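## Task

Pick up the green scoop with the left gripper and finish with that gripper commanded completely closed on the scoop's handle. The handle must sit across the centre of the pads' width, the pads may be only slightly further apart than the handle is thick, what lies between the fingers must be mostly handle, and the centre of the pads must fall somewhere between the handle's two ends (depth in the fingers does not matter). The scoop must be off the table and motionless, touched by nothing except the left gripper's fingers or the right arm somewhere above its base, and it must stay up even if the right arm were taken away. The yellow scoop must remain within about 2 cm of its starting spot and be rotated at most a little. Anything else that stays in place at the end only because the robot holds it does not count.

## Robot and tools

Robot: two arms, left_arm and right_arm, each with a two-finger parallel gripper. The names are not image sides: left_arm sits on the +y side of the scene.

World frame (used in every result): origin on the table surface midway between the arms, +x points out across the table, +z up. Reported gripper poses are end_effector_position in metres plus end_effector_quat_wxyz; the position is the point between the pads, roughly 1 cm short of the fingertips, and may be somewhat wrong at long reach. Gripper frame: fingers extend along the gripper's +z, and they close and open along its y axis.

execute_actions(actions): actions is a list of actions; each action is a list of at most 15 rows, and each row is applied for one 1/30 s step, so one action lasts 0.5 s. If fewer than 15 rows are given, the last row repeats. Every row is a single flat list of 14 numbers, each in [-1, 1], always covering both arms: left dx, dy, dz, rx, ry, rz, opening, then right dx, dy, dz, rx, ry, rz, opening. dx..rz are an offset, expressed in that gripper's own axes, from the gripper pose measured when the action began (for a call's first action, the pose in the latest result for this scene). Rows do not add up: each is measured from that same start. Scale: 1.0 equals 0.6 m of translation or 180 degrees of rotation; rx, ry, rz form one rotation vector. Opening is absolute, not an offset: +1 fully open (0.093 m), -1 shut. An empty list just returns the current state and images.

move(target, speed, blocking): target is one 14-number row laid out exactly as above, offsets in each gripper's axes from the pose shown in the latest result that has one; opening is absolute and is sent when the move starts. Each gripper follows a straight line to its goal, rotating the short way; both paths finish together and take 0.5 to 10 s (longer ones are cut off at 10 s). speed is the top path speed in m/s, 0.002 to 0.5, default 0.25; rotation is limited to twice that in rad/s. Paths ignore obstacles and the other arm, the hand lags and can overshoot the speed, notably with a nearly straight arm. Faster motion and goals set deeper past a contact mean harder impacts. blocking=false returns after 0.5 s while motion continues; until a result shows it finished, use wait or stop before sending anything else. The result adds a move: line with the ending (done, off_target, moving, held, fault), any limits (paced means the sent pose was clipped; held means a check blocked steps, after which the arm may jump faster), and each gripper's distance to its goal.

wait(seconds): 0 to 10 s with arms holding their last command; returns early if a running move ends. stop(): brakes a running move (needs stopping distance; fingers keep moving). zoom_image(camera, region): camera is cam_high, cam_low, cam_left_wrist or cam_right_wrist; region is [x0, y0, x1, y1] in pixels of that camera's latest 504x504 image, top-left origin, no larger than 504 by 504. finished_scene(scene): ends the current scene (give its number) after the last command has been held; irreversible, and its result reports success and the next task. Answering without any tool call ends everything.

Controller behaviour: each step the commanded pose is clipped to 70 mm and 16 degrees from the measured pose, then tracked by damped IK that favours position over orientation. Large goals need several actions; after an action the arm goes at most to its last clipped pose. Joint friction can leave the hand up to about 31 mm off, and tiny commands may not move it. Hand target lines show where each gripper is being driven; a pose unreachable line means a clearance check altered or blocked that arm's command. To keep an arm still, send it the offset back to its desired pose in a reply's first call and zeros afterwards, always with its intended opening. Joint limits (rad, base to hand): waist -2.618..3.054, shoulder 0..3.142, elbow 0..3.142, wrist pitch -1.571..1.571, wrist yaw -1.571..1.571, wrist roll -2.094..2.094.

Gripping: grip_measured is the finger motor on the same +1 open / -1 shut scale. Pads touch at about -0.94; each mm of object width adds about 0.0208; each gripper has a fixed reading bias up to about 0.02. On contact the fingers stop but the motor keeps heading to the sent value, so squeezing shows little; sending values further below the object's width presses harder, up to roughly 50-62 N per pad (less on thin parts). Keep resending the closing value to keep the hold. The last entry in each arm's Joint positions is the opening in metres, which only shows the real gap while fingers are unobstructed. Joint torque readings carry offsets and noise.

Cameras: cam_high, cam_low and two wrist cameras, images returned in that order, with calibration data provided; wrist camera poses follow the arm joints.

Avoid: knocking anything off the table, disturbing the other scoop, dropping or slipping the held scoop, fast impacts and hard shoves, and arms bumping or pressing each other. Brief external tugs on held parts may happen. Holding loads heats motors: a MOTOR HOT warning at 75 °C, a 10 s arm stop at 90 °C, and at 100 °C the arm goes limp and drops what it holds.

Each tool is called after "Call:" as name(argument=value, ...), one argument or row to a line, values as JSON.

## Session

Call:
execute_actions(
  actions=[],
)

Scene clock: 0.00 s.
left_arm: end_effector_position=(+0.0861, -0.2648, +0.1742) grip_measured=+0.991 end_effector_quat_wxyz=(+0.459, +0.851, -0.121, +0.223) | right_arm: end_effector_position=(+0.2288, -0.7016, +0.2097) grip_measured=+0.992 end_effector_quat_wxyz=(+0.001, +0.480, +0.774, -0.413)
Joint positions: left_arm=[-1.321  2.024  1.543 -0.029 -0.195  2.056  0.093] | right_arm=[-0.861  1.994  1.911 -1.305  0.837  0.315  0.093]
Joint velocities: left_arm=[-0.007 -0.002 -0.002 -0.051  0.007  0.066  0.001] | right_arm=[-0.002  0.007 -0.002 -0.051  0.007  0.037  0.001]
Joint torques (N m, as the arm reports them, + toward a larger angle): no reading
Motor temperatures (°C, as the motors report them): left_arm=[24 24 24 23 25 26] | right_arm=[23 25 26 27 25 26]
Hand target (left_arm): +0.086, -0.265, +0.174; +0.459, +0.851, -0.121, +0.223
Hand target (right_arm): +0.229, -0.702, +0.210; +0.001, +0.480, +0.774, -0.413
camera_calibration (this result's frames):
cam_left_wrist: T_world_to_cam=[[0.420935, 0.571773, -0.704194, 0.24059], [0.65931, 0.34033, 0.670438, -0.0405289], [0.622996, -0.746493, -0.233719, -0.128866], [0, 0, 0, 1]] pos_world=[0.0057312, -0.219967, 0.166476]
cam_right_wrist: T_world_to_cam=[[-0.733349, -0.181516, 0.655173, -0.0980883], [-0.312138, 0.946018, -0.0872879, 0.798959], [-0.603961, -0.268517, -0.75042, 0.189207], [0, 0, 0, 1]] pos_world=[0.291727, -0.722829, 0.275989]

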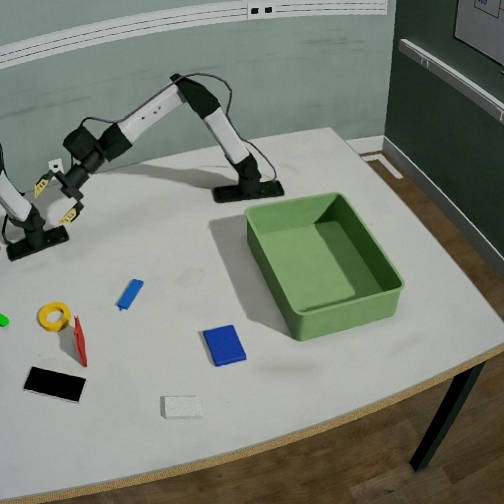

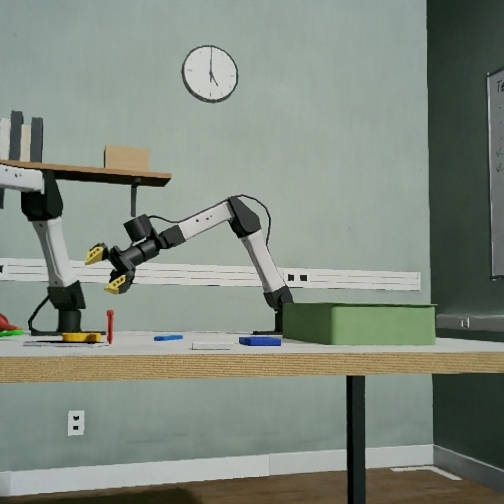

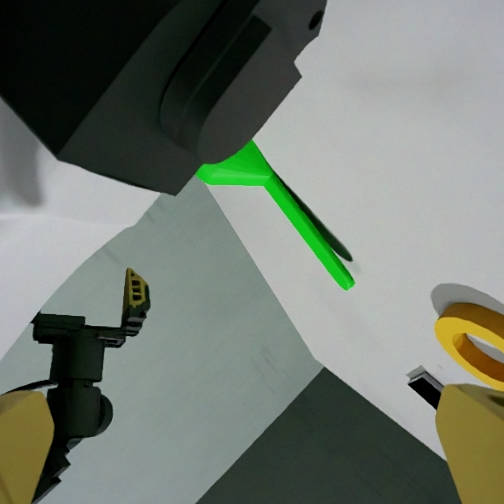

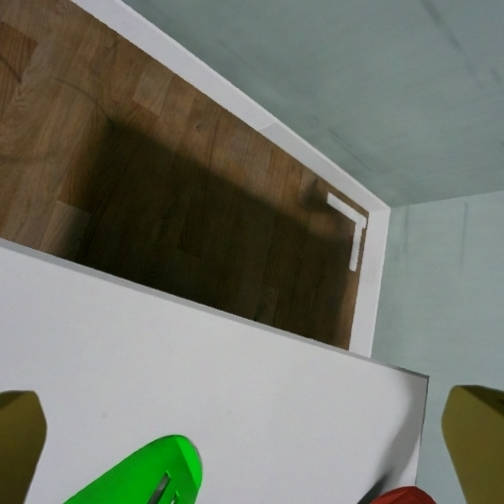

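Call:
move(
  target=[0.355,-0.29,-0.517,-0.113,-0.192,-0.642,1,0.258,0.153,-0.152,-0.292,-0.084,-0.496,1],
  speed=0.4,
)

Scene clock: 6.30 s.
left_arm: end_effector_position=(+0.2594, +0.0851, +0.3007) grip_measured=+0.991 end_effector_quat_wxyz=(+0.503, +0.496, +0.499, -0.502) | right_arm: end_effector_position=(+0.2475, -0.5148, +0.1540) grip_measured=+0.993 end_effector_quat_wxyz=(+0.000, -0.269, +0.963, -0.011)
Joint positions: left_arm=[-0.088  1.303  0.771  0.575  1.317 -0.044  0.093] | right_arm=[-0.76   1.68   1.521 -1.395  0.013 -1.16   0.093]
Joint velocities: left_arm=[-0.002 -0.007 -0.007  0.037  0.022 -0.007  0.   ] | right_arm=[-0.012  0.007  0.002  0.037 -0.022  0.037  0.001]
Joint torques (N m, as the arm reports them, + toward a larger angle): left_arm=[ 0.34 -5.88  5.5   1.81  0.14 -0.07] | right_arm=[ 0.83 -6.96  5.57  0.25 -0.22 -0.05]
Motor temperatures (°C, as the motors report them): left_arm=[24 26 25 24 25 26] | right_arm=[23 27 26 28 25 26]
Hand target (left_arm): +0.257, +0.087, +0.295; +0.499, +0.494, +0.501, -0.506
Hand target (right_arm): +0.248, -0.510, +0.151; -0.001, -0.275, +0.961, +0.003
Off the commanded pose (left_arm): 0.005 m, 1 deg.
Off the commanded pose (right_arm): 0.007 m, 2 deg.
move: done
camera_calibration (this result's frames):
cam_left_wrist: T_world_to_cam=[[-0.999513, 0.024124, -0.0197903, 0.265859], [0.0280697, 0.418154, -0.907942, 0.273003], [-0.0136279, -0.908056, -0.418627, 0.288457], [0, 0, 0, 1]] pos_world=[0.261998, 0.141364, 0.373889]
cam_right_wrist: T_world_to_cam=[[0.518301, -0.853933, 0.0464903, -0.576135], [-0.782342, -0.451489, 0.429067, -0.0594369], [-0.345405, -0.258757, -0.902076, 0.173184], [0, 0, 0, 1]] pos_world=[0.31193, -0.474003, 0.208512]

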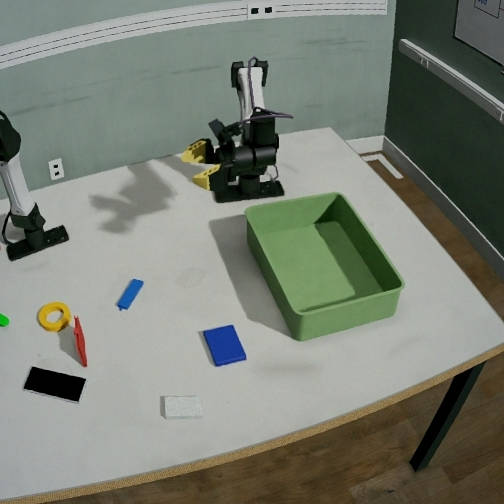

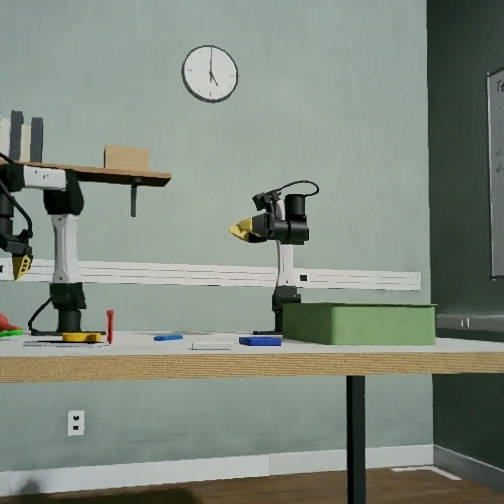

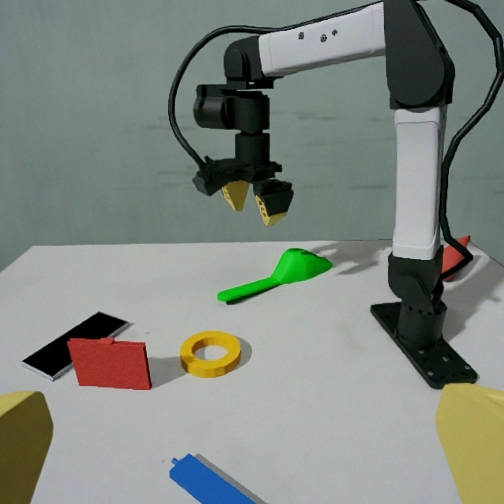

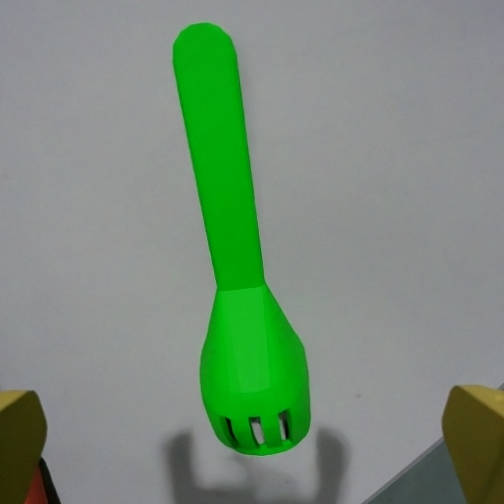

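Call:
move(
  target=[0,0,0,0,0,0,0.1,0.02,0.006,0.215,0,0,-0.036,0.2],
  speed=0.25,
)

Scene clock: 8.33 s.
left_arm: end_effector_position=(+0.2593, +0.0852, +0.3014) grip_measured=+0.101 end_effector_quat_wxyz=(+0.504, +0.496, +0.498, -0.502) | right_arm: end_effector_position=(+0.2372, -0.5186, +0.0298) grip_measured=+0.203 end_effector_quat_wxyz=(-0.000, -0.323, +0.946, -0.012)
Joint positions: left_arm=[-0.088  1.303  0.771  0.582  1.317 -0.049  0.05 ] | right_arm=[-0.79   1.734  1.078 -0.895  0.013 -1.304  0.055]
Joint velocities: left_arm=[-0.002  0.007 -0.012 -0.022 -0.007 -0.022 -0.001] | right_arm=[-0.017  0.002 -0.007 -0.022 -0.007 -0.037  0.   ]
Joint torques (N m, as the arm reports them, + toward a larger angle): left_arm=[-0.14 -5.8   7.13  1.57  0.06  0.03] | right_arm=[-0.58 -7.63  4.2   0.56 -0.08 -0.09]
Motor temperatures (°C, as the motors report them): left_arm=[24 26 25 25 25 26] | right_arm=[23 27 26 28 25 26]
Hand target (left_arm): +0.259, +0.085, +0.301; +0.503, +0.496, +0.499, -0.502
Hand target (right_arm): +0.235, -0.519, +0.025; -0.001, -0.323, +0.946, -0.011
Off the commanded pose (left_arm): 0.001 m, 0 deg.
Off the commanded pose (right_arm): 0.005 m, 0 deg.
move: done
camera_calibration (this result's frames):
cam_left_wrist: T_world_to_cam=[[-0.999477, 0.0241468, -0.0215251, 0.266321], [0.0296328, 0.416593, -0.90861, 0.273567], [-0.0129728, -0.908772, -0.417091, 0.288194], [0, 0, 0, 1]] pos_world=[0.261814, 0.141506, 0.374502]
cam_right_wrist: T_world_to_cam=[[0.612132, -0.789294, 0.048067, -0.557092], [-0.725551, -0.536446, 0.431046, -0.0734496], [-0.314437, -0.298732, -0.901049, 0.0285426], [0, 0, 0, 1]] pos_world=[0.296697, -0.470585, 0.0841562]

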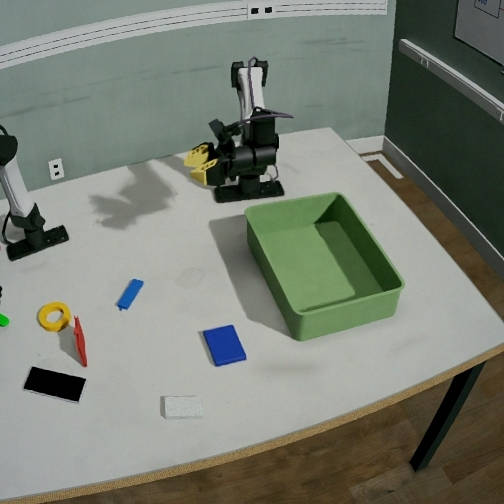

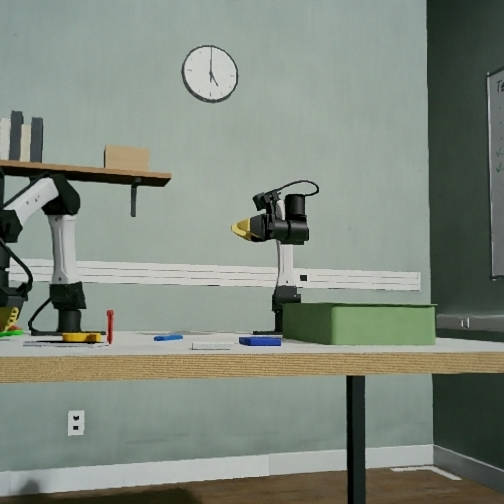

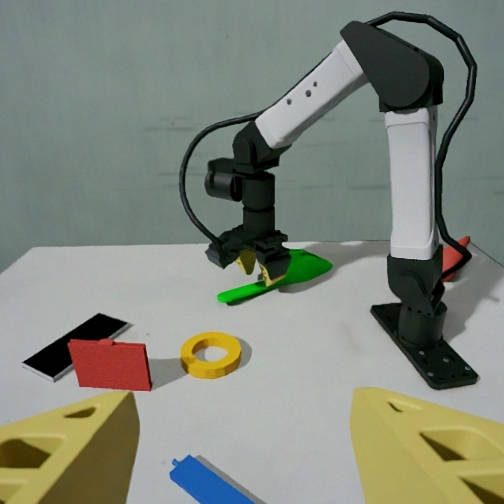

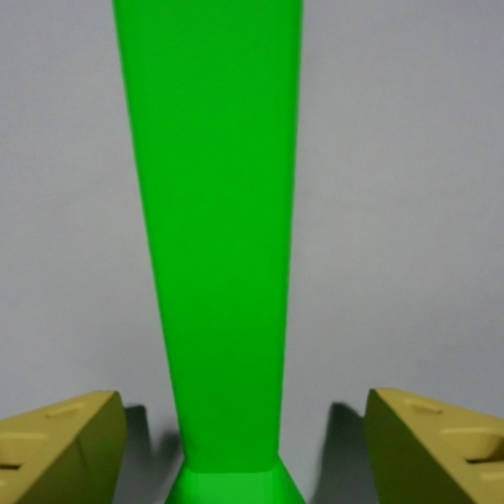

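Call:
move(
  target=[0,0,0,0,0,0,0.1,0,0.008,0.038,0,0,0,0.1],
  speed=0.06,
)

Scene clock: 9.43 s.
left_arm: end_effector_position=(+0.2593, +0.0852, +0.3014) grip_measured=+0.101 end_effector_quat_wxyz=(+0.504, +0.496, +0.498, -0.502) | right_arm: end_effector_position=(+0.2360, -0.5177, +0.0135) grip_measured=+0.103 end_effector_quat_wxyz=(+0.003, -0.323, +0.946, -0.016)
Joint positions: left_arm=[-0.088  1.303  0.771  0.582  1.317 -0.049  0.05 ] | right_arm=[-0.79   1.748  1.023 -0.816  0.013 -1.304  0.05 ]
Joint velocities: left_arm=[-0.007 -0.012  0.012 -0.007 -0.022 -0.022 -0.001] | right_arm=[-0.012 -0.032  0.012 -0.007  0.007 -0.037  0.001]
Joint torques (N m, as the arm reports them, + toward a larger angle): left_arm=[-0.13 -5.8   7.13  1.64  0.06 -0.01] | right_arm=[ 0.51 -7.12  3.9   0.64 -0.07 -0.01]
Motor temperatures (°C, as the motors report them): left_arm=[24 26 25 25 25 26] | right_arm=[23 27 26 28 25 26]
Hand target (left_arm): +0.259, +0.085, +0.301; +0.504, +0.496, +0.498, -0.502
Hand target (right_arm): +0.234, -0.515, +0.007; -0.000, -0.323, +0.946, -0.012
Off the commanded pose (left_arm): 0.000 m, 0 deg.
Off the commanded pose (right_arm): 0.007 m, 1 deg.
move: done
camera_calibration (this result's frames):
cam_left_wrist: T_world_to_cam=[[-0.999477, 0.0241468, -0.0215251, 0.266321], [0.0296328, 0.416593, -0.90861, 0.273567], [-0.0129728, -0.908772, -0.417091, 0.288194], [0, 0, 0, 1]] pos_world=[0.261814, 0.141506, 0.374502]
cam_right_wrist: T_world_to_cam=[[0.611997, -0.788731, 0.0579885, -0.554669], [-0.728879, -0.53406, 0.428386, -0.0647851], [-0.306912, -0.304438, -0.901733, 0.00909035], [0, 0, 0, 1]] pos_world=[0.295025, -0.469317, 0.0681146]

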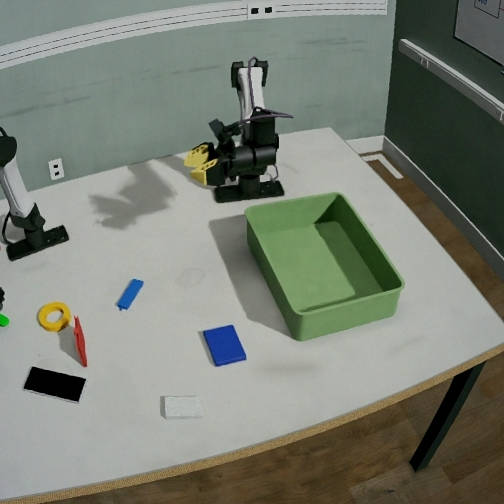

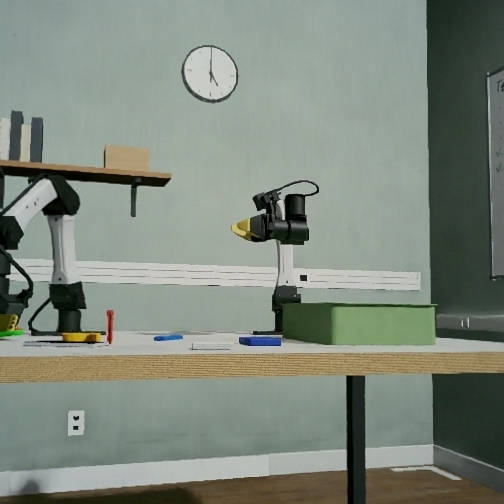

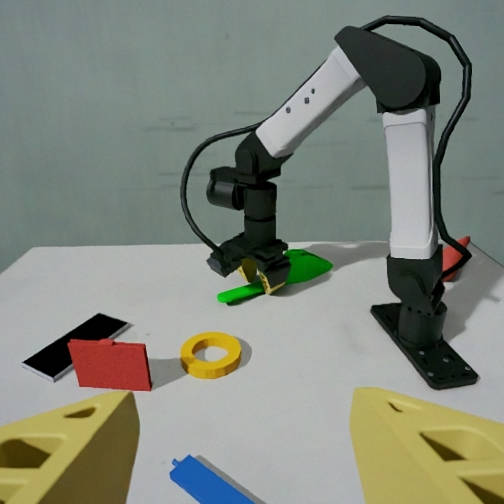

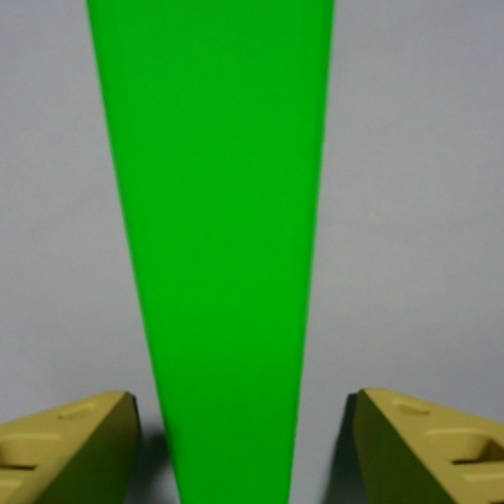

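Call:
execute_actions(
  actions=[
    [[0,0,0,0,0,0,0.1,0,0.006,0.014,0,0,0,0.1],[0,0,0,0,0,0,0.1,0,0.006,0.016,0,0,0,0.1],[0,0,0,0,0,0,0.1,0,0.006,0.016,0,0,0,0.1],[0,0,0,0,0,0,0.1,0,0.006,0.016,0,0,0,0.05],[0,0,0,0,0,0,0.1,0,0.006,0.016,0,0,0,0],[0,0,0,0,0,0,0.1,0,0.006,0.016,0,0,0,-0.05],[0,0,0,0,0,0,0.1,0,0.006,0.016,0,0,0,-0.1],[0,0,0,0,0,0,0.1,0,0.006,0.016,0,0,0,-0.15],[0,0,0,0,0,0,0.1,0,0.006,0.016,0,0,0,-0.2],[0,0,0,0,0,0,0.1,0,0.006,0.016,0,0,0,-0.25],[0,0,0,0,0,0,0.1,0,0.006,0.016,0,0,0,-0.3],[0,0,0,0,0,0,0.1,0,0.006,0.016,0,0,0,-0.35],[0,0,0,0,0,0,0.1,0,0.006,0.016,0,0,0,-0.4],[0,0,0,0,0,0,0.1,0,0.006,0.016,0,0,0,-0.45]],
    [[0,0,0,0,0,0,0.1,0,0,0,0,0,0,-0.55],[0,0,0,0,0,0,0.1,0,0,0,0,0,0,-0.65],[0,0,0,0,0,0,0.1,0,0,0,0,0,0,-1]],
  ],
)

Call:
move(
  target=[0,0,0,0,0,0,0.1,-0.126,-0.055,-0.3,0,0,0,-1],
  speed=0.2,
)

Scene clock: 11.47 s.
left_arm: end_effector_position=(+0.2593, +0.0852, +0.3014) grip_measured=+0.101 end_effector_quat_wxyz=(+0.504, +0.496, +0.498, -0.502) | right_arm: end_effector_position=(+0.2344, -0.5165, +0.0096) grip_measured=-0.518 end_effector_quat_wxyz=(+0.003, -0.323, +0.946, -0.016)
Joint positions: left_arm=[-0.088  1.303  0.771  0.582  1.317 -0.049  0.05 ] | right_arm=[-0.79   1.748  1.005 -0.798  0.013 -1.304  0.02 ]
Joint velocities: left_arm=[ 0.002  0.002  0.002  0.022 -0.051  0.007  0.   ] | right_arm=[ 0.012 -0.012 -0.002 -0.037 -0.051 -0.022 -0.001]
Joint torques (N m, as the arm reports them, + toward a larger angle): left_arm=[-0.14 -5.8   7.13  1.64  0.06 -0.01] | right_arm=[ 0.12 -7.78  5.1   0.4  -0.03 -0.02]
Motor temperatures (°C, as the motors report them): left_arm=[24 26 25 25 25 26] | right_arm=[23 27 27 28 25 26]
Hand target (left_arm): +0.259, +0.085, +0.301; +0.504, +0.496, +0.498, -0.502
Hand target (right_arm): +0.234, -0.516, +0.010; +0.003, -0.323, +0.946, -0.016
Off the commanded pose (left_arm): 0.000 m, 0 deg.
Off the commanded pose (right_arm): 0.000 m, 0 deg.
camera_calibration (this result's frames):
cam_left_wrist: T_world_to_cam=[[-0.999477, 0.0241468, -0.0215251, 0.266321], [0.0296328, 0.416593, -0.90861, 0.273567], [-0.0129728, -0.908772, -0.417091, 0.288194], [0, 0, 0, 1]] pos_world=[0.261814, 0.141506, 0.374502]
cam_right_wrist: T_world_to_cam=[[0.611997, -0.788731, 0.0579885, -0.552423], [-0.728879, -0.53406, 0.428386, -0.0636631], [-0.306912, -0.304438, -0.901733, 0.00544512], [0, 0, 0, 1]] pos_world=[0.29335, -0.468056, 0.0642167]

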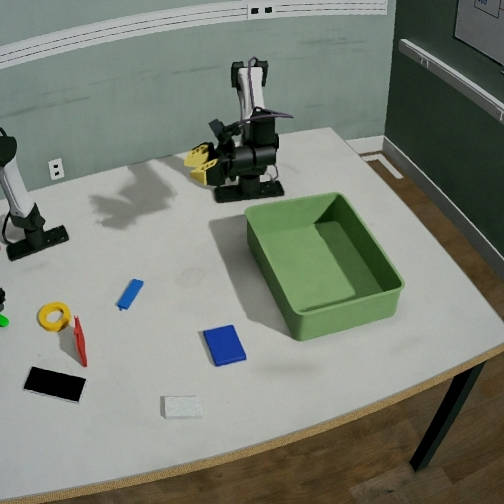

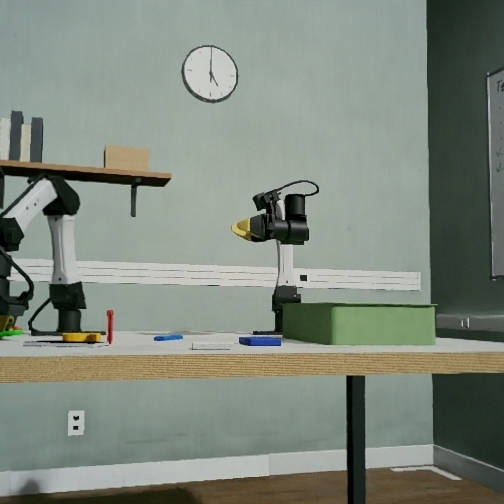

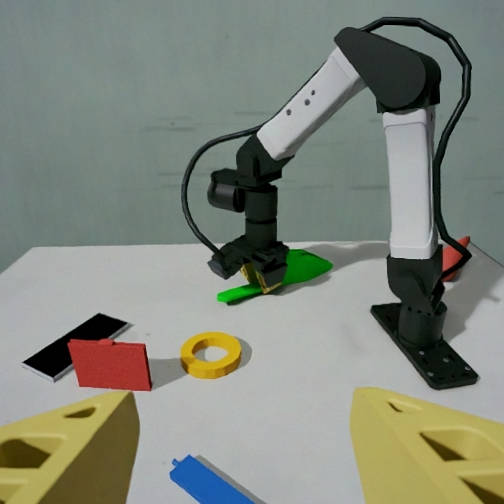

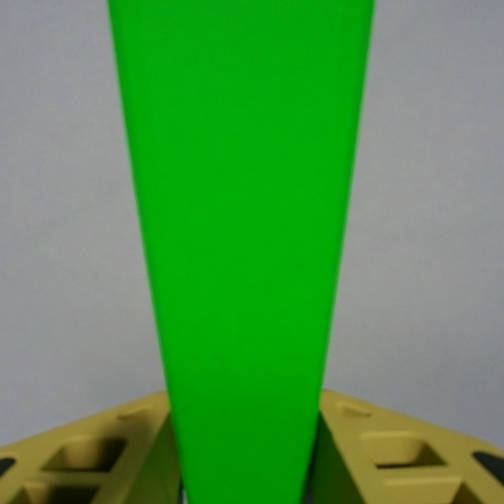

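Scene clock: 13.13 s.
left_arm: end_effector_position=(+0.2593, +0.0852, +0.3014) grip_measured=+0.101 end_effector_quat_wxyz=(+0.504, +0.496, +0.498, -0.502) | right_arm: end_effector_position=(+0.3120, -0.4921, +0.1866) grip_measured=-0.518 end_effector_quat_wxyz=(+0.008, -0.324, +0.946, -0.018)
Joint positions: left_arm=[-0.088  1.303  0.771  0.582  1.317 -0.049  0.05 ] | right_arm=[-0.599  1.858  1.866 -1.543  0.013 -1.115  0.02 ]
Joint velocities: left_arm=[ 0.017  0.002 -0.007 -0.037 -0.007  0.095 -0.001] | right_arm=[ 0.007 -0.007 -0.022  0.007 -0.022  0.051  0.001]
Joint torques (N m, as the arm reports them, + toward a larger angle): left_arm=[-0.13 -5.79  7.13  1.64  0.06 -0.01] | right_arm=[ 0.63 -8.85  7.15  0.26  0.01  0.03]
Motor temperatures (°C, as the motors report them): left_arm=[24 26 26 25 25 26] | right_arm=[23 28 27 27 25 26]
Hand target (left_arm): +0.259, +0.085, +0.301; +0.504, +0.496, +0.498, -0.502
Hand target (right_arm): +0.313, -0.492, +0.190; +0.007, -0.324, +0.946, -0.019
Off the commanded pose (left_arm): 0.000 m, 0 deg.
Off the commanded pose (right_arm): 0.004 m, 1 deg.
joint sent to its limit (right arm) — the command would take joint 4 (wrist pitch) past its lower limit, so that joint was sent only as far as its limit.
move: done
camera_calibration (this result's frames):
cam_left_wrist: T_world_to_cam=[[-0.999477, 0.0241468, -0.0215251, 0.266321], [0.0296328, 0.416593, -0.90861, 0.273567], [-0.0129728, -0.908772, -0.417091, 0.288194], [0, 0, 0, 1]] pos_world=[0.261814, 0.141506, 0.374502]
cam_right_wrist: T_world_to_cam=[[0.612904, -0.78752, 0.0645017, -0.591862], [-0.732569, -0.535745, 0.419905, -0.0679601], [-0.296127, -0.304613, -0.905273, 0.193461], [0, 0, 0, 1]] pos_world=[0.370258, -0.443581, 0.241848]

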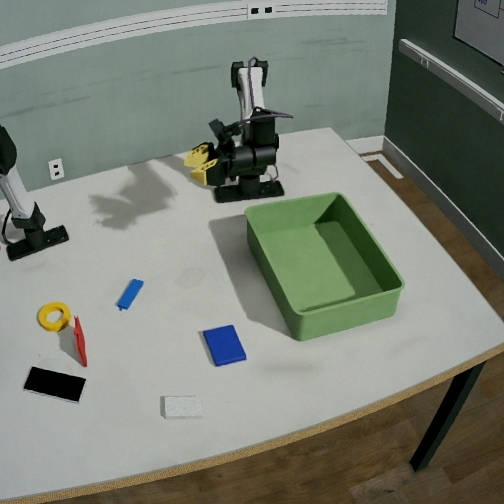

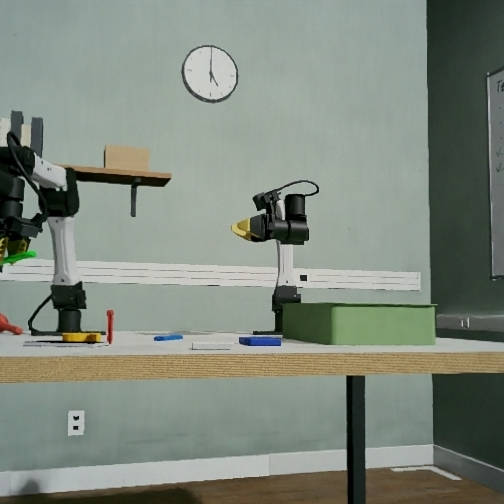

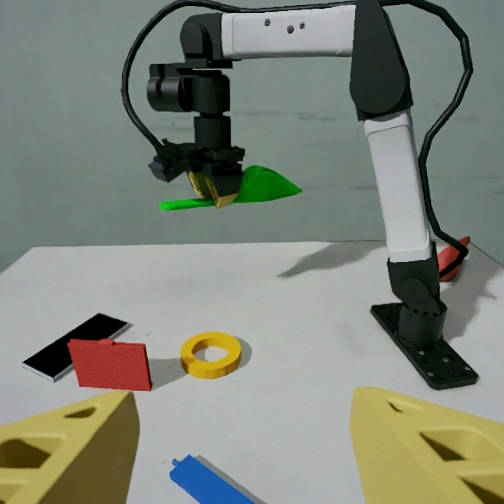

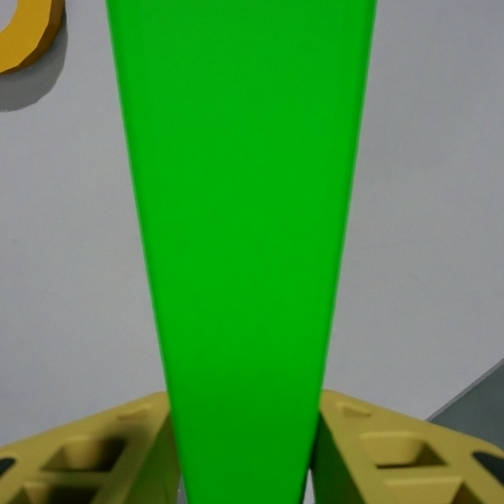

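Call:
move(
  target=[0,0,0,0,0,0,0.1,-0.435,0.697,-0.127,-0.236,-0.466,-0.217,-1],
  speed=0.35,
)

Scene clock: 17.50 s.
left_arm: end_effector_position=(+0.2593, +0.0852, +0.3014) grip_measured=+0.101 end_effector_quat_wxyz=(+0.504, +0.496, +0.498, -0.502) | right_arm: end_effector_position=(+0.2532, -0.0017, +0.2537) grip_measured=-0.518 end_effector_quat_wxyz=(+0.492, -0.501, +0.501, +0.507)
Joint positions: left_arm=[-0.088  1.303  0.771  0.582  1.317 -0.049  0.05 ] | right_arm=[ 0.434  1.537  0.788  0.745 -1.006  0.011  0.02 ]
Joint velocities: left_arm=[ 0.017 -0.002 -0.007 -0.022 -0.095 -0.066 -0.   ] | right_arm=[-0.017  0.012 -0.017 -0.037  0.037 -0.051  0.001]
Joint torques (N m, as the arm reports them, + toward a larger angle): left_arm=[-0.14 -5.8   7.12  1.64  0.06 -0.01] | right_arm=[ 0.83 -6.43  5.13  2.56  0.12  0.03]
Motor temperatures (°C, as the motors report them): left_arm=[24 26 26 25 25 26] | right_arm=[23 28 27 28 25 26]
Hand target (left_arm): +0.259, +0.085, +0.301; +0.504, +0.496, +0.498, -0.502
Hand target (right_arm): +0.253, -0.000, +0.251; +0.496, -0.498, +0.499, +0.506
Off the commanded pose (left_arm): 0.000 m, 0 deg.
Off the commanded pose (right_arm): 0.009 m, 1 deg.
move: done
camera_calibration (this result's frames):
cam_left_wrist: T_world_to_cam=[[-0.999477, 0.0241468, -0.0215251, 0.266321], [0.0296328, 0.416593, -0.90861, 0.273567], [-0.0129728, -0.908772, -0.417091, 0.288194], [0, 0, 0, 1]] pos_world=[0.261814, 0.141506, 0.374502]
cam_right_wrist: T_world_to_cam=[[0.999841, -0.0111474, -0.0138943, -0.250712], [-0.0173237, -0.426873, -0.904146, 0.278476], [0.00414775, 0.904243, -0.426998, 0.190889], [0, 0, 0, 1]] pos_world=[0.254705, -0.0565309, 0.329809]

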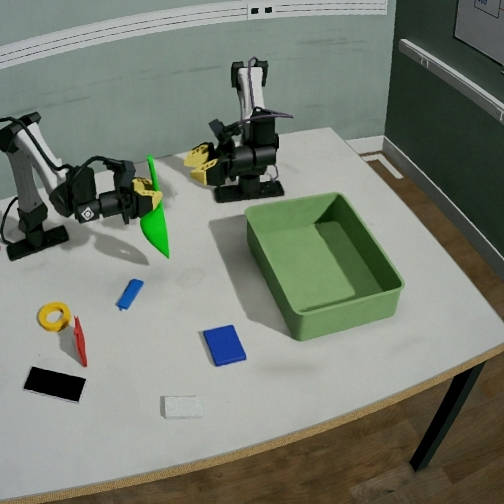

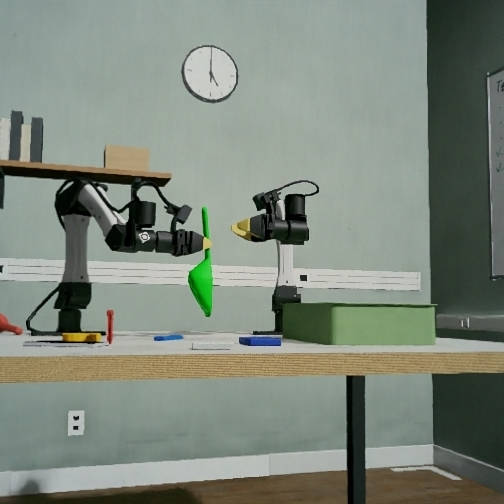

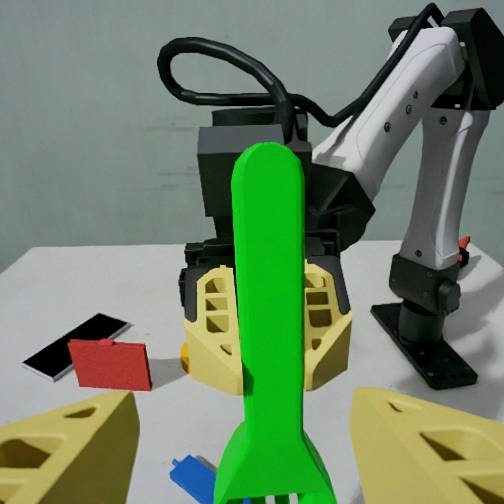

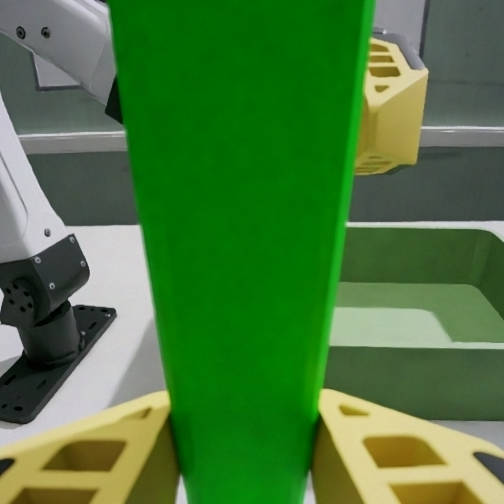

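Call:
move(
  target=[-0.025,-0.016,0.155,0,0,0,0.35,0,0,0,0,0,0,-1],
  speed=0.12,
)

Scene clock: 19.23 s.
left_arm: end_effector_position=(+0.2462, -0.0023, +0.3127) grip_measured=+0.349 end_effector_quat_wxyz=(+0.499, +0.497, +0.500, -0.504) | right_arm: end_effector_position=(+0.2533, -0.0017, +0.2525) grip_measured=-0.518 end_effector_quat_wxyz=(+0.489, -0.499, +0.503, +0.508)
Joint positions: left_arm=[-0.397  1.383  0.893  0.503  1.014 -0.02   0.062] | right_arm=[ 0.434  1.538  0.788  0.739 -1.005  0.013  0.02 ]
Joint velocities: left_arm=[-0.007 -0.002 -0.012 -0.007  0.007  0.022  0.   ] | right_arm=[ 0.012 -0.007 -0.007 -0.081  0.022 -0.081  0.   ]
Joint torques (N m, as the arm reports them, + toward a larger angle): left_arm=[-0.75 -5.64  9.32  1.82  0.01  0.04] | right_arm=[ 0.07 -7.06  6.16  2.19 -0.03 -0.04]
Motor temperatures (°C, as the motors report them): left_arm=[24 26 26 25 25 26] | right_arm=[23 28 27 29 25 26]
Hand target (left_arm): +0.250, -0.006, +0.317; +0.503, +0.497, +0.498, -0.501
Hand target (right_arm): +0.253, -0.002, +0.254; +0.492, -0.501, +0.501, +0.507
Off the commanded pose (left_arm): 0.008 m, 1 deg.
Off the commanded pose (right_arm): 0.001 m, 0 deg.
move: done
camera_calibration (this result's frames):
cam_left_wrist: T_world_to_cam=[[-0.999484, 0.0293966, -0.012971, 0.252927], [0.0241625, 0.421544, -0.906486, 0.321427], [-0.0211797, -0.906331, -0.422036, 0.216823], [0, 0, 0, 1]] pos_world=[0.249622, 0.0535832, 0.386157]
cam_right_wrist: T_world_to_cam=[[0.999708, -0.0115993, -0.0211829, -0.248956], [-0.0241126, -0.430101, -0.902459, 0.278741], [0.00135713, 0.902706, -0.430255, 0.191903], [0, 0, 0, 1]] pos_world=[0.255344, -0.0562326, 0.328846]

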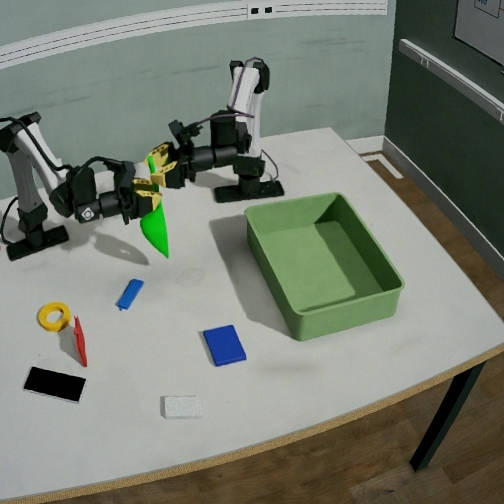

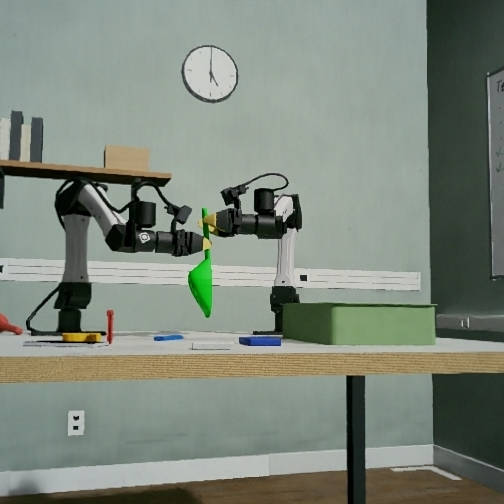

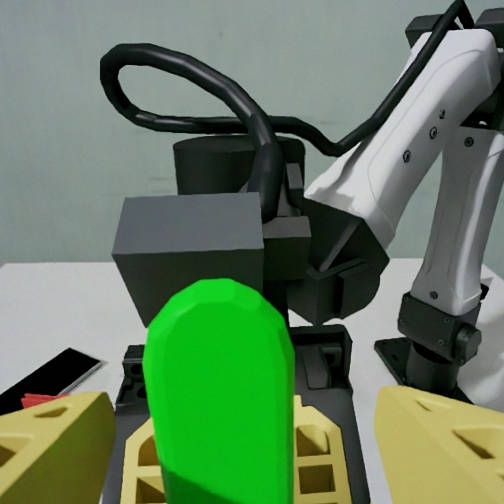

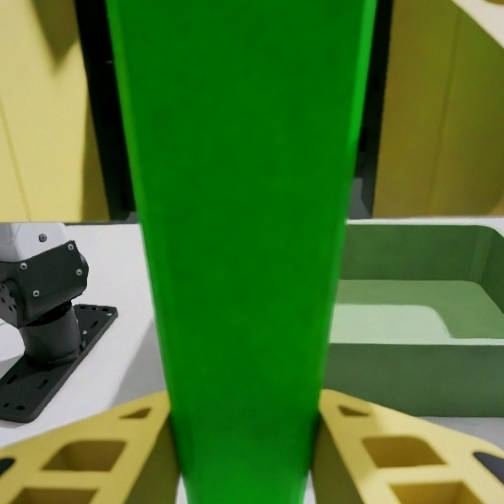

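Call:
move(
  target=[-0.005,0.013,0.02,0,0,0,-0.1,0,0,0,0,0,0,-1],
  speed=0.05,
)

Call:
zoom_image(
  camera="cam_low",
  region=[160, 180, 260, 270],
)

Scene clock: 20.43 s.
left_arm: end_effector_position=(+0.2515, -0.0094, +0.3106) grip_measured=-0.099 end_effector_quat_wxyz=(+0.496, +0.496, +0.503, -0.505) | right_arm: end_effector_position=(+0.2533, -0.0017, +0.2515) grip_measured=-0.518 end_effector_quat_wxyz=(+0.487, -0.499, +0.506, +0.508)
Joint positions: left_arm=[-0.408  1.417  0.919  0.501  1.004 -0.019  0.04 ] | right_arm=[ 0.434  1.538  0.788  0.732 -1.005  0.013  0.02 ]
Joint velocities: left_arm=[-0.007 -0.007 -0.002 -0.007 -0.051 -0.022 -0.   ] | right_arm=[-0.002 -0.022  0.002  0.051 -0.066 -0.007 -0.001]
Joint torques (N m, as the arm reports them, + toward a larger angle): left_arm=[-0.94 -6.13  9.31  1.88  0.01 -0.01] | right_arm=[ 0.16 -7.07  6.24  2.2  -0.03 -0.03]
Motor temperatures (°C, as the motors report them): left_arm=[24 26 27 26 25 26] | right_arm=[23 28 27 29 25 26]
Hand target (left_arm): +0.254, -0.014, +0.316; +0.499, +0.497, +0.500, -0.504
Hand target (right_arm): +0.253, -0.002, +0.253; +0.489, -0.499, +0.503, +0.508
Off the commanded pose (left_arm): 0.008 m, 1 deg.
Off the commanded pose (right_arm): 0.001 m, 0 deg.
move: done
camera_calibration (this result's frames):
cam_left_wrist: T_world_to_cam=[[-0.999532, 0.0302041, -0.0047744, 0.255803], [0.0172011, 0.426265, -0.904435, 0.323512], [-0.0252825, -0.904094, -0.426585, 0.212072], [0, 0, 0, 1]] pos_world=[0.25548, 0.0461049, 0.384284]
cam_right_wrist: T_world_to_cam=[[0.999579, -0.0116841, -0.026565, -0.24758], [-0.0290043, -0.433304, -0.900781, 0.278588], [-0.000985875, 0.901172, -0.43346, 0.192849], [0, 0, 0, 1]] pos_world=[0.255746, -0.0559694, 0.327962]

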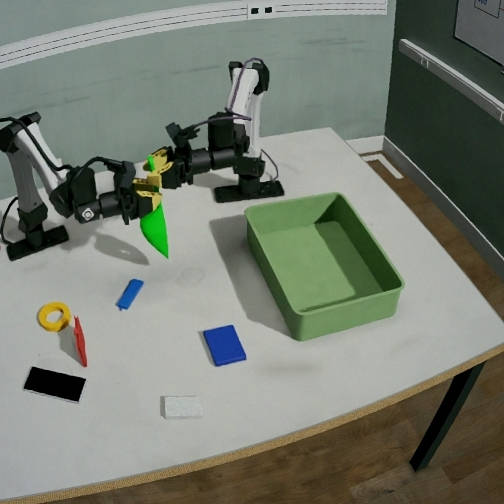

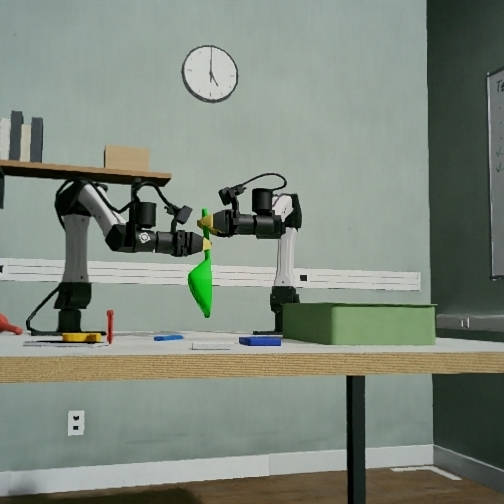

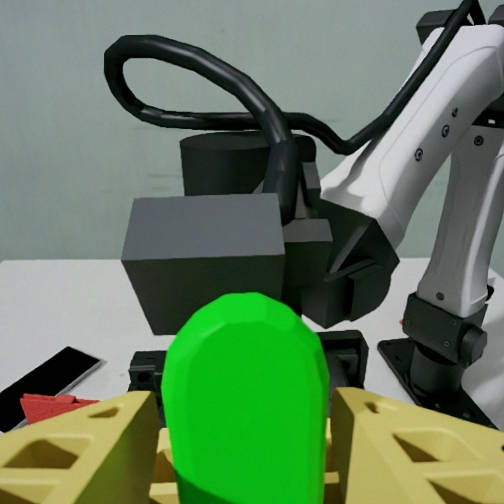

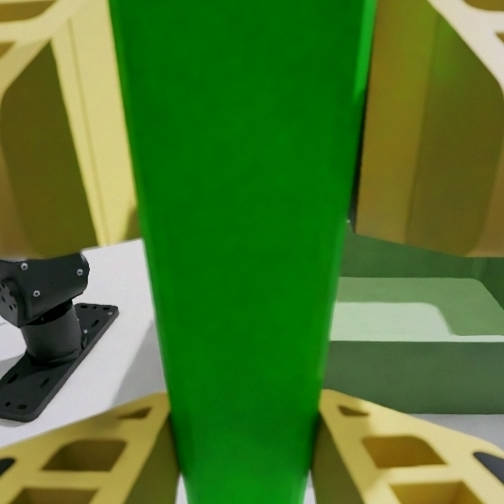

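Region (160, 180, 260, 270) of cam_low's 504x504 image, scaled by 5.040, with more detail than that image has; it fills the top 454 rows of this view, and the rest is white.

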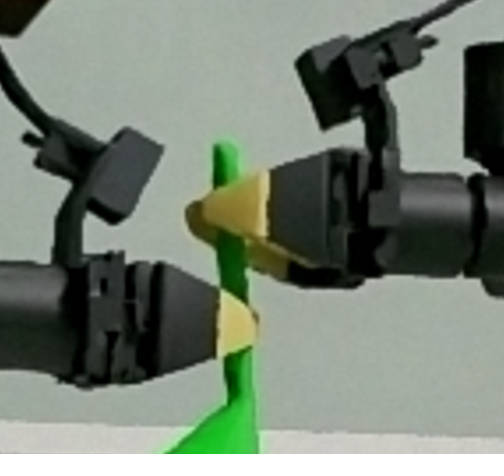

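Call:
execute_actions(
  actions=[
    [[0,0,0,0,0,0,-0.2,0,0,0,0,0,0,-1],[0,0,0,0,0,0,-0.25,0,0,0,0,0,0,-1],[0,0,0,0,0,0,-0.3,0,0,0,0,0,0,-1],[0,0,0,0,0,0,-0.35,0,0,0,0,0,0,-1],[0,0,0,0,0,0,-0.4,0,0,0,0,0,0,-1],[0,0,0,0,0,0,-0.5,0,0,0,0,0,0,-1],[0,0,0,0,0,0,-0.6,0,0,0,0,0,0,-1],[0,0,0,0,0,0,-1,0,0,0,0,0,0,-1]],
    [[0,0,0,0,0,0,-1,0,0,0,0,0,0,-1],[0,0,0,0,0,0,-1,0,0,0,0,0,0,-1],[0,0,0,0,0,0,-1,0,0,0,0,0,0,-1],[0,0,0,0,0,0,-1,0,0,0,0,0,0,-1],[0,0,0,0,0,0,-1,0,0,0,0,0,0,-1],[0,0,0,0,0,0,-1,0,0,0,0,0,0,-0.5],[0,0,0,0,0,0,-1,0,0,0,0,0,0,-0.45],[0,0,0,0,0,0,-1,0,0,0,0,0,0,-0.4],[0,0,0,0,0,0,-1,0,0,0,0,0,0,-0.35],[0,0,0,0,0,0,-1,0,0,0,0,0,0,-0.3],[0,0,0,0,0,0,-1,0,0,0,0,0,0,-0.2],[0,0,0,0,0,0,-1,0,0,0,0,0,0,0.1]],
    [[0,0,0,0,0,0,-1,0,0,0,0,0,0,0.1]],
  ],
)

Scene clock: 22.57 s.
left_arm: end_effector_position=(+0.2507, -0.0094, +0.3093) grip_measured=-0.547 end_effector_quat_wxyz=(+0.490, +0.494, +0.507, -0.509) | right_arm: end_effector_position=(+0.2538, -0.0017, +0.2506) grip_measured=+0.097 end_effector_quat_wxyz=(+0.487, -0.499, +0.507, +0.507)
Joint positions: left_arm=[-0.408  1.417  0.919  0.493  1.008 -0.027  0.019] | right_arm=[ 0.434  1.538  0.788  0.727 -1.002  0.01   0.05 ]
Joint velocities: left_arm=[ 0.012 -0.027 -0.012  0.037 -0.066 -0.037 -0.001] | right_arm=[-0.012 -0.002 -0.007  0.095  0.007 -0.051  0.   ]
Joint torques (N m, as the arm reports them, + toward a larger angle): left_arm=[-0.14 -7.37  7.38  1.97  0.09  0.  ] | right_arm=[ 0.22 -7.06  6.19  2.12  0.   -0.05]
Motor temperatures (°C, as the motors report them): left_arm=[24 26 27 26 25 26] | right_arm=[23 28 28 29 25 26]
Hand target (left_arm): +0.251, -0.009, +0.310; +0.491, +0.495, +0.505, -0.508
Hand target (right_arm): +0.254, -0.002, +0.251; +0.487, -0.499, +0.507, +0.507
Off the commanded pose (left_arm): 0.001 m, 0 deg.
Off the commanded pose (right_arm): 0.000 m, 0 deg.
camera_calibration (this result's frames):
cam_left_wrist: T_world_to_cam=[[-0.999357, 0.0343835, 0.0101182, 0.250479], [0.00565959, 0.430149, -0.90274, 0.324741], [-0.0353917, -0.902103, -0.430067, 0.215127], [0, 0, 0, 1]] pos_world=[0.256094, 0.0457678, 0.383141]
cam_right_wrist: T_world_to_cam=[[0.99951, -0.0147754, -0.0275928, -0.247833], [-0.031274, -0.435669, -0.899564, 0.278126], [0.00127009, 0.899986, -0.435918, 0.192535], [0, 0, 0, 1]] pos_world=[0.256165, -0.0557702, 0.327283]

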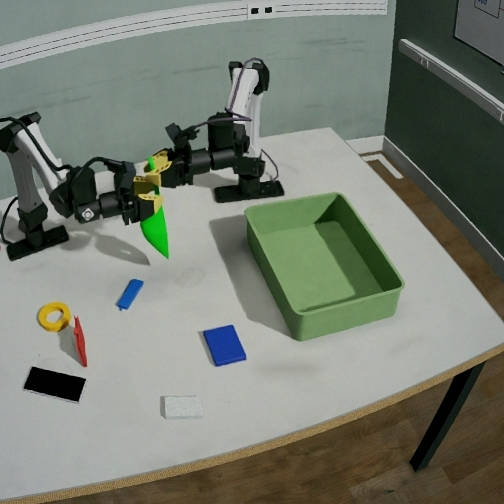

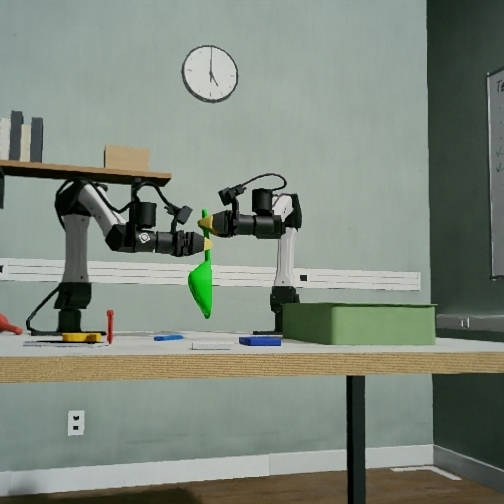

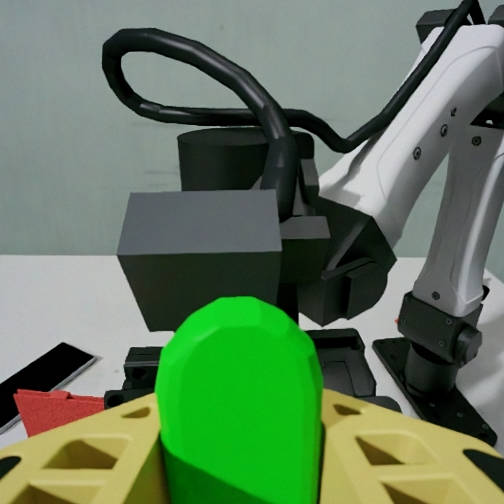

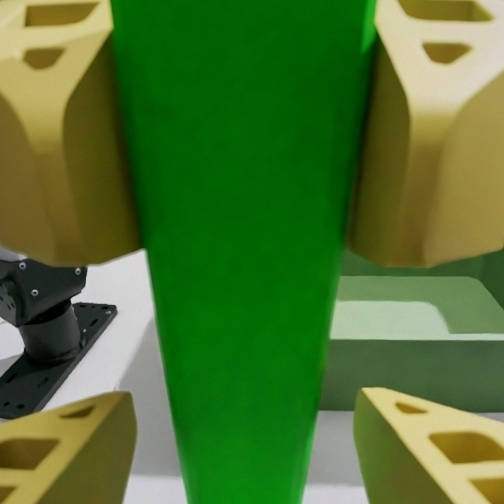

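The left gripper is holding the scoop on its own.

Call:
finished_scene(
  scene=2,
)

The scene is finished: the task was done.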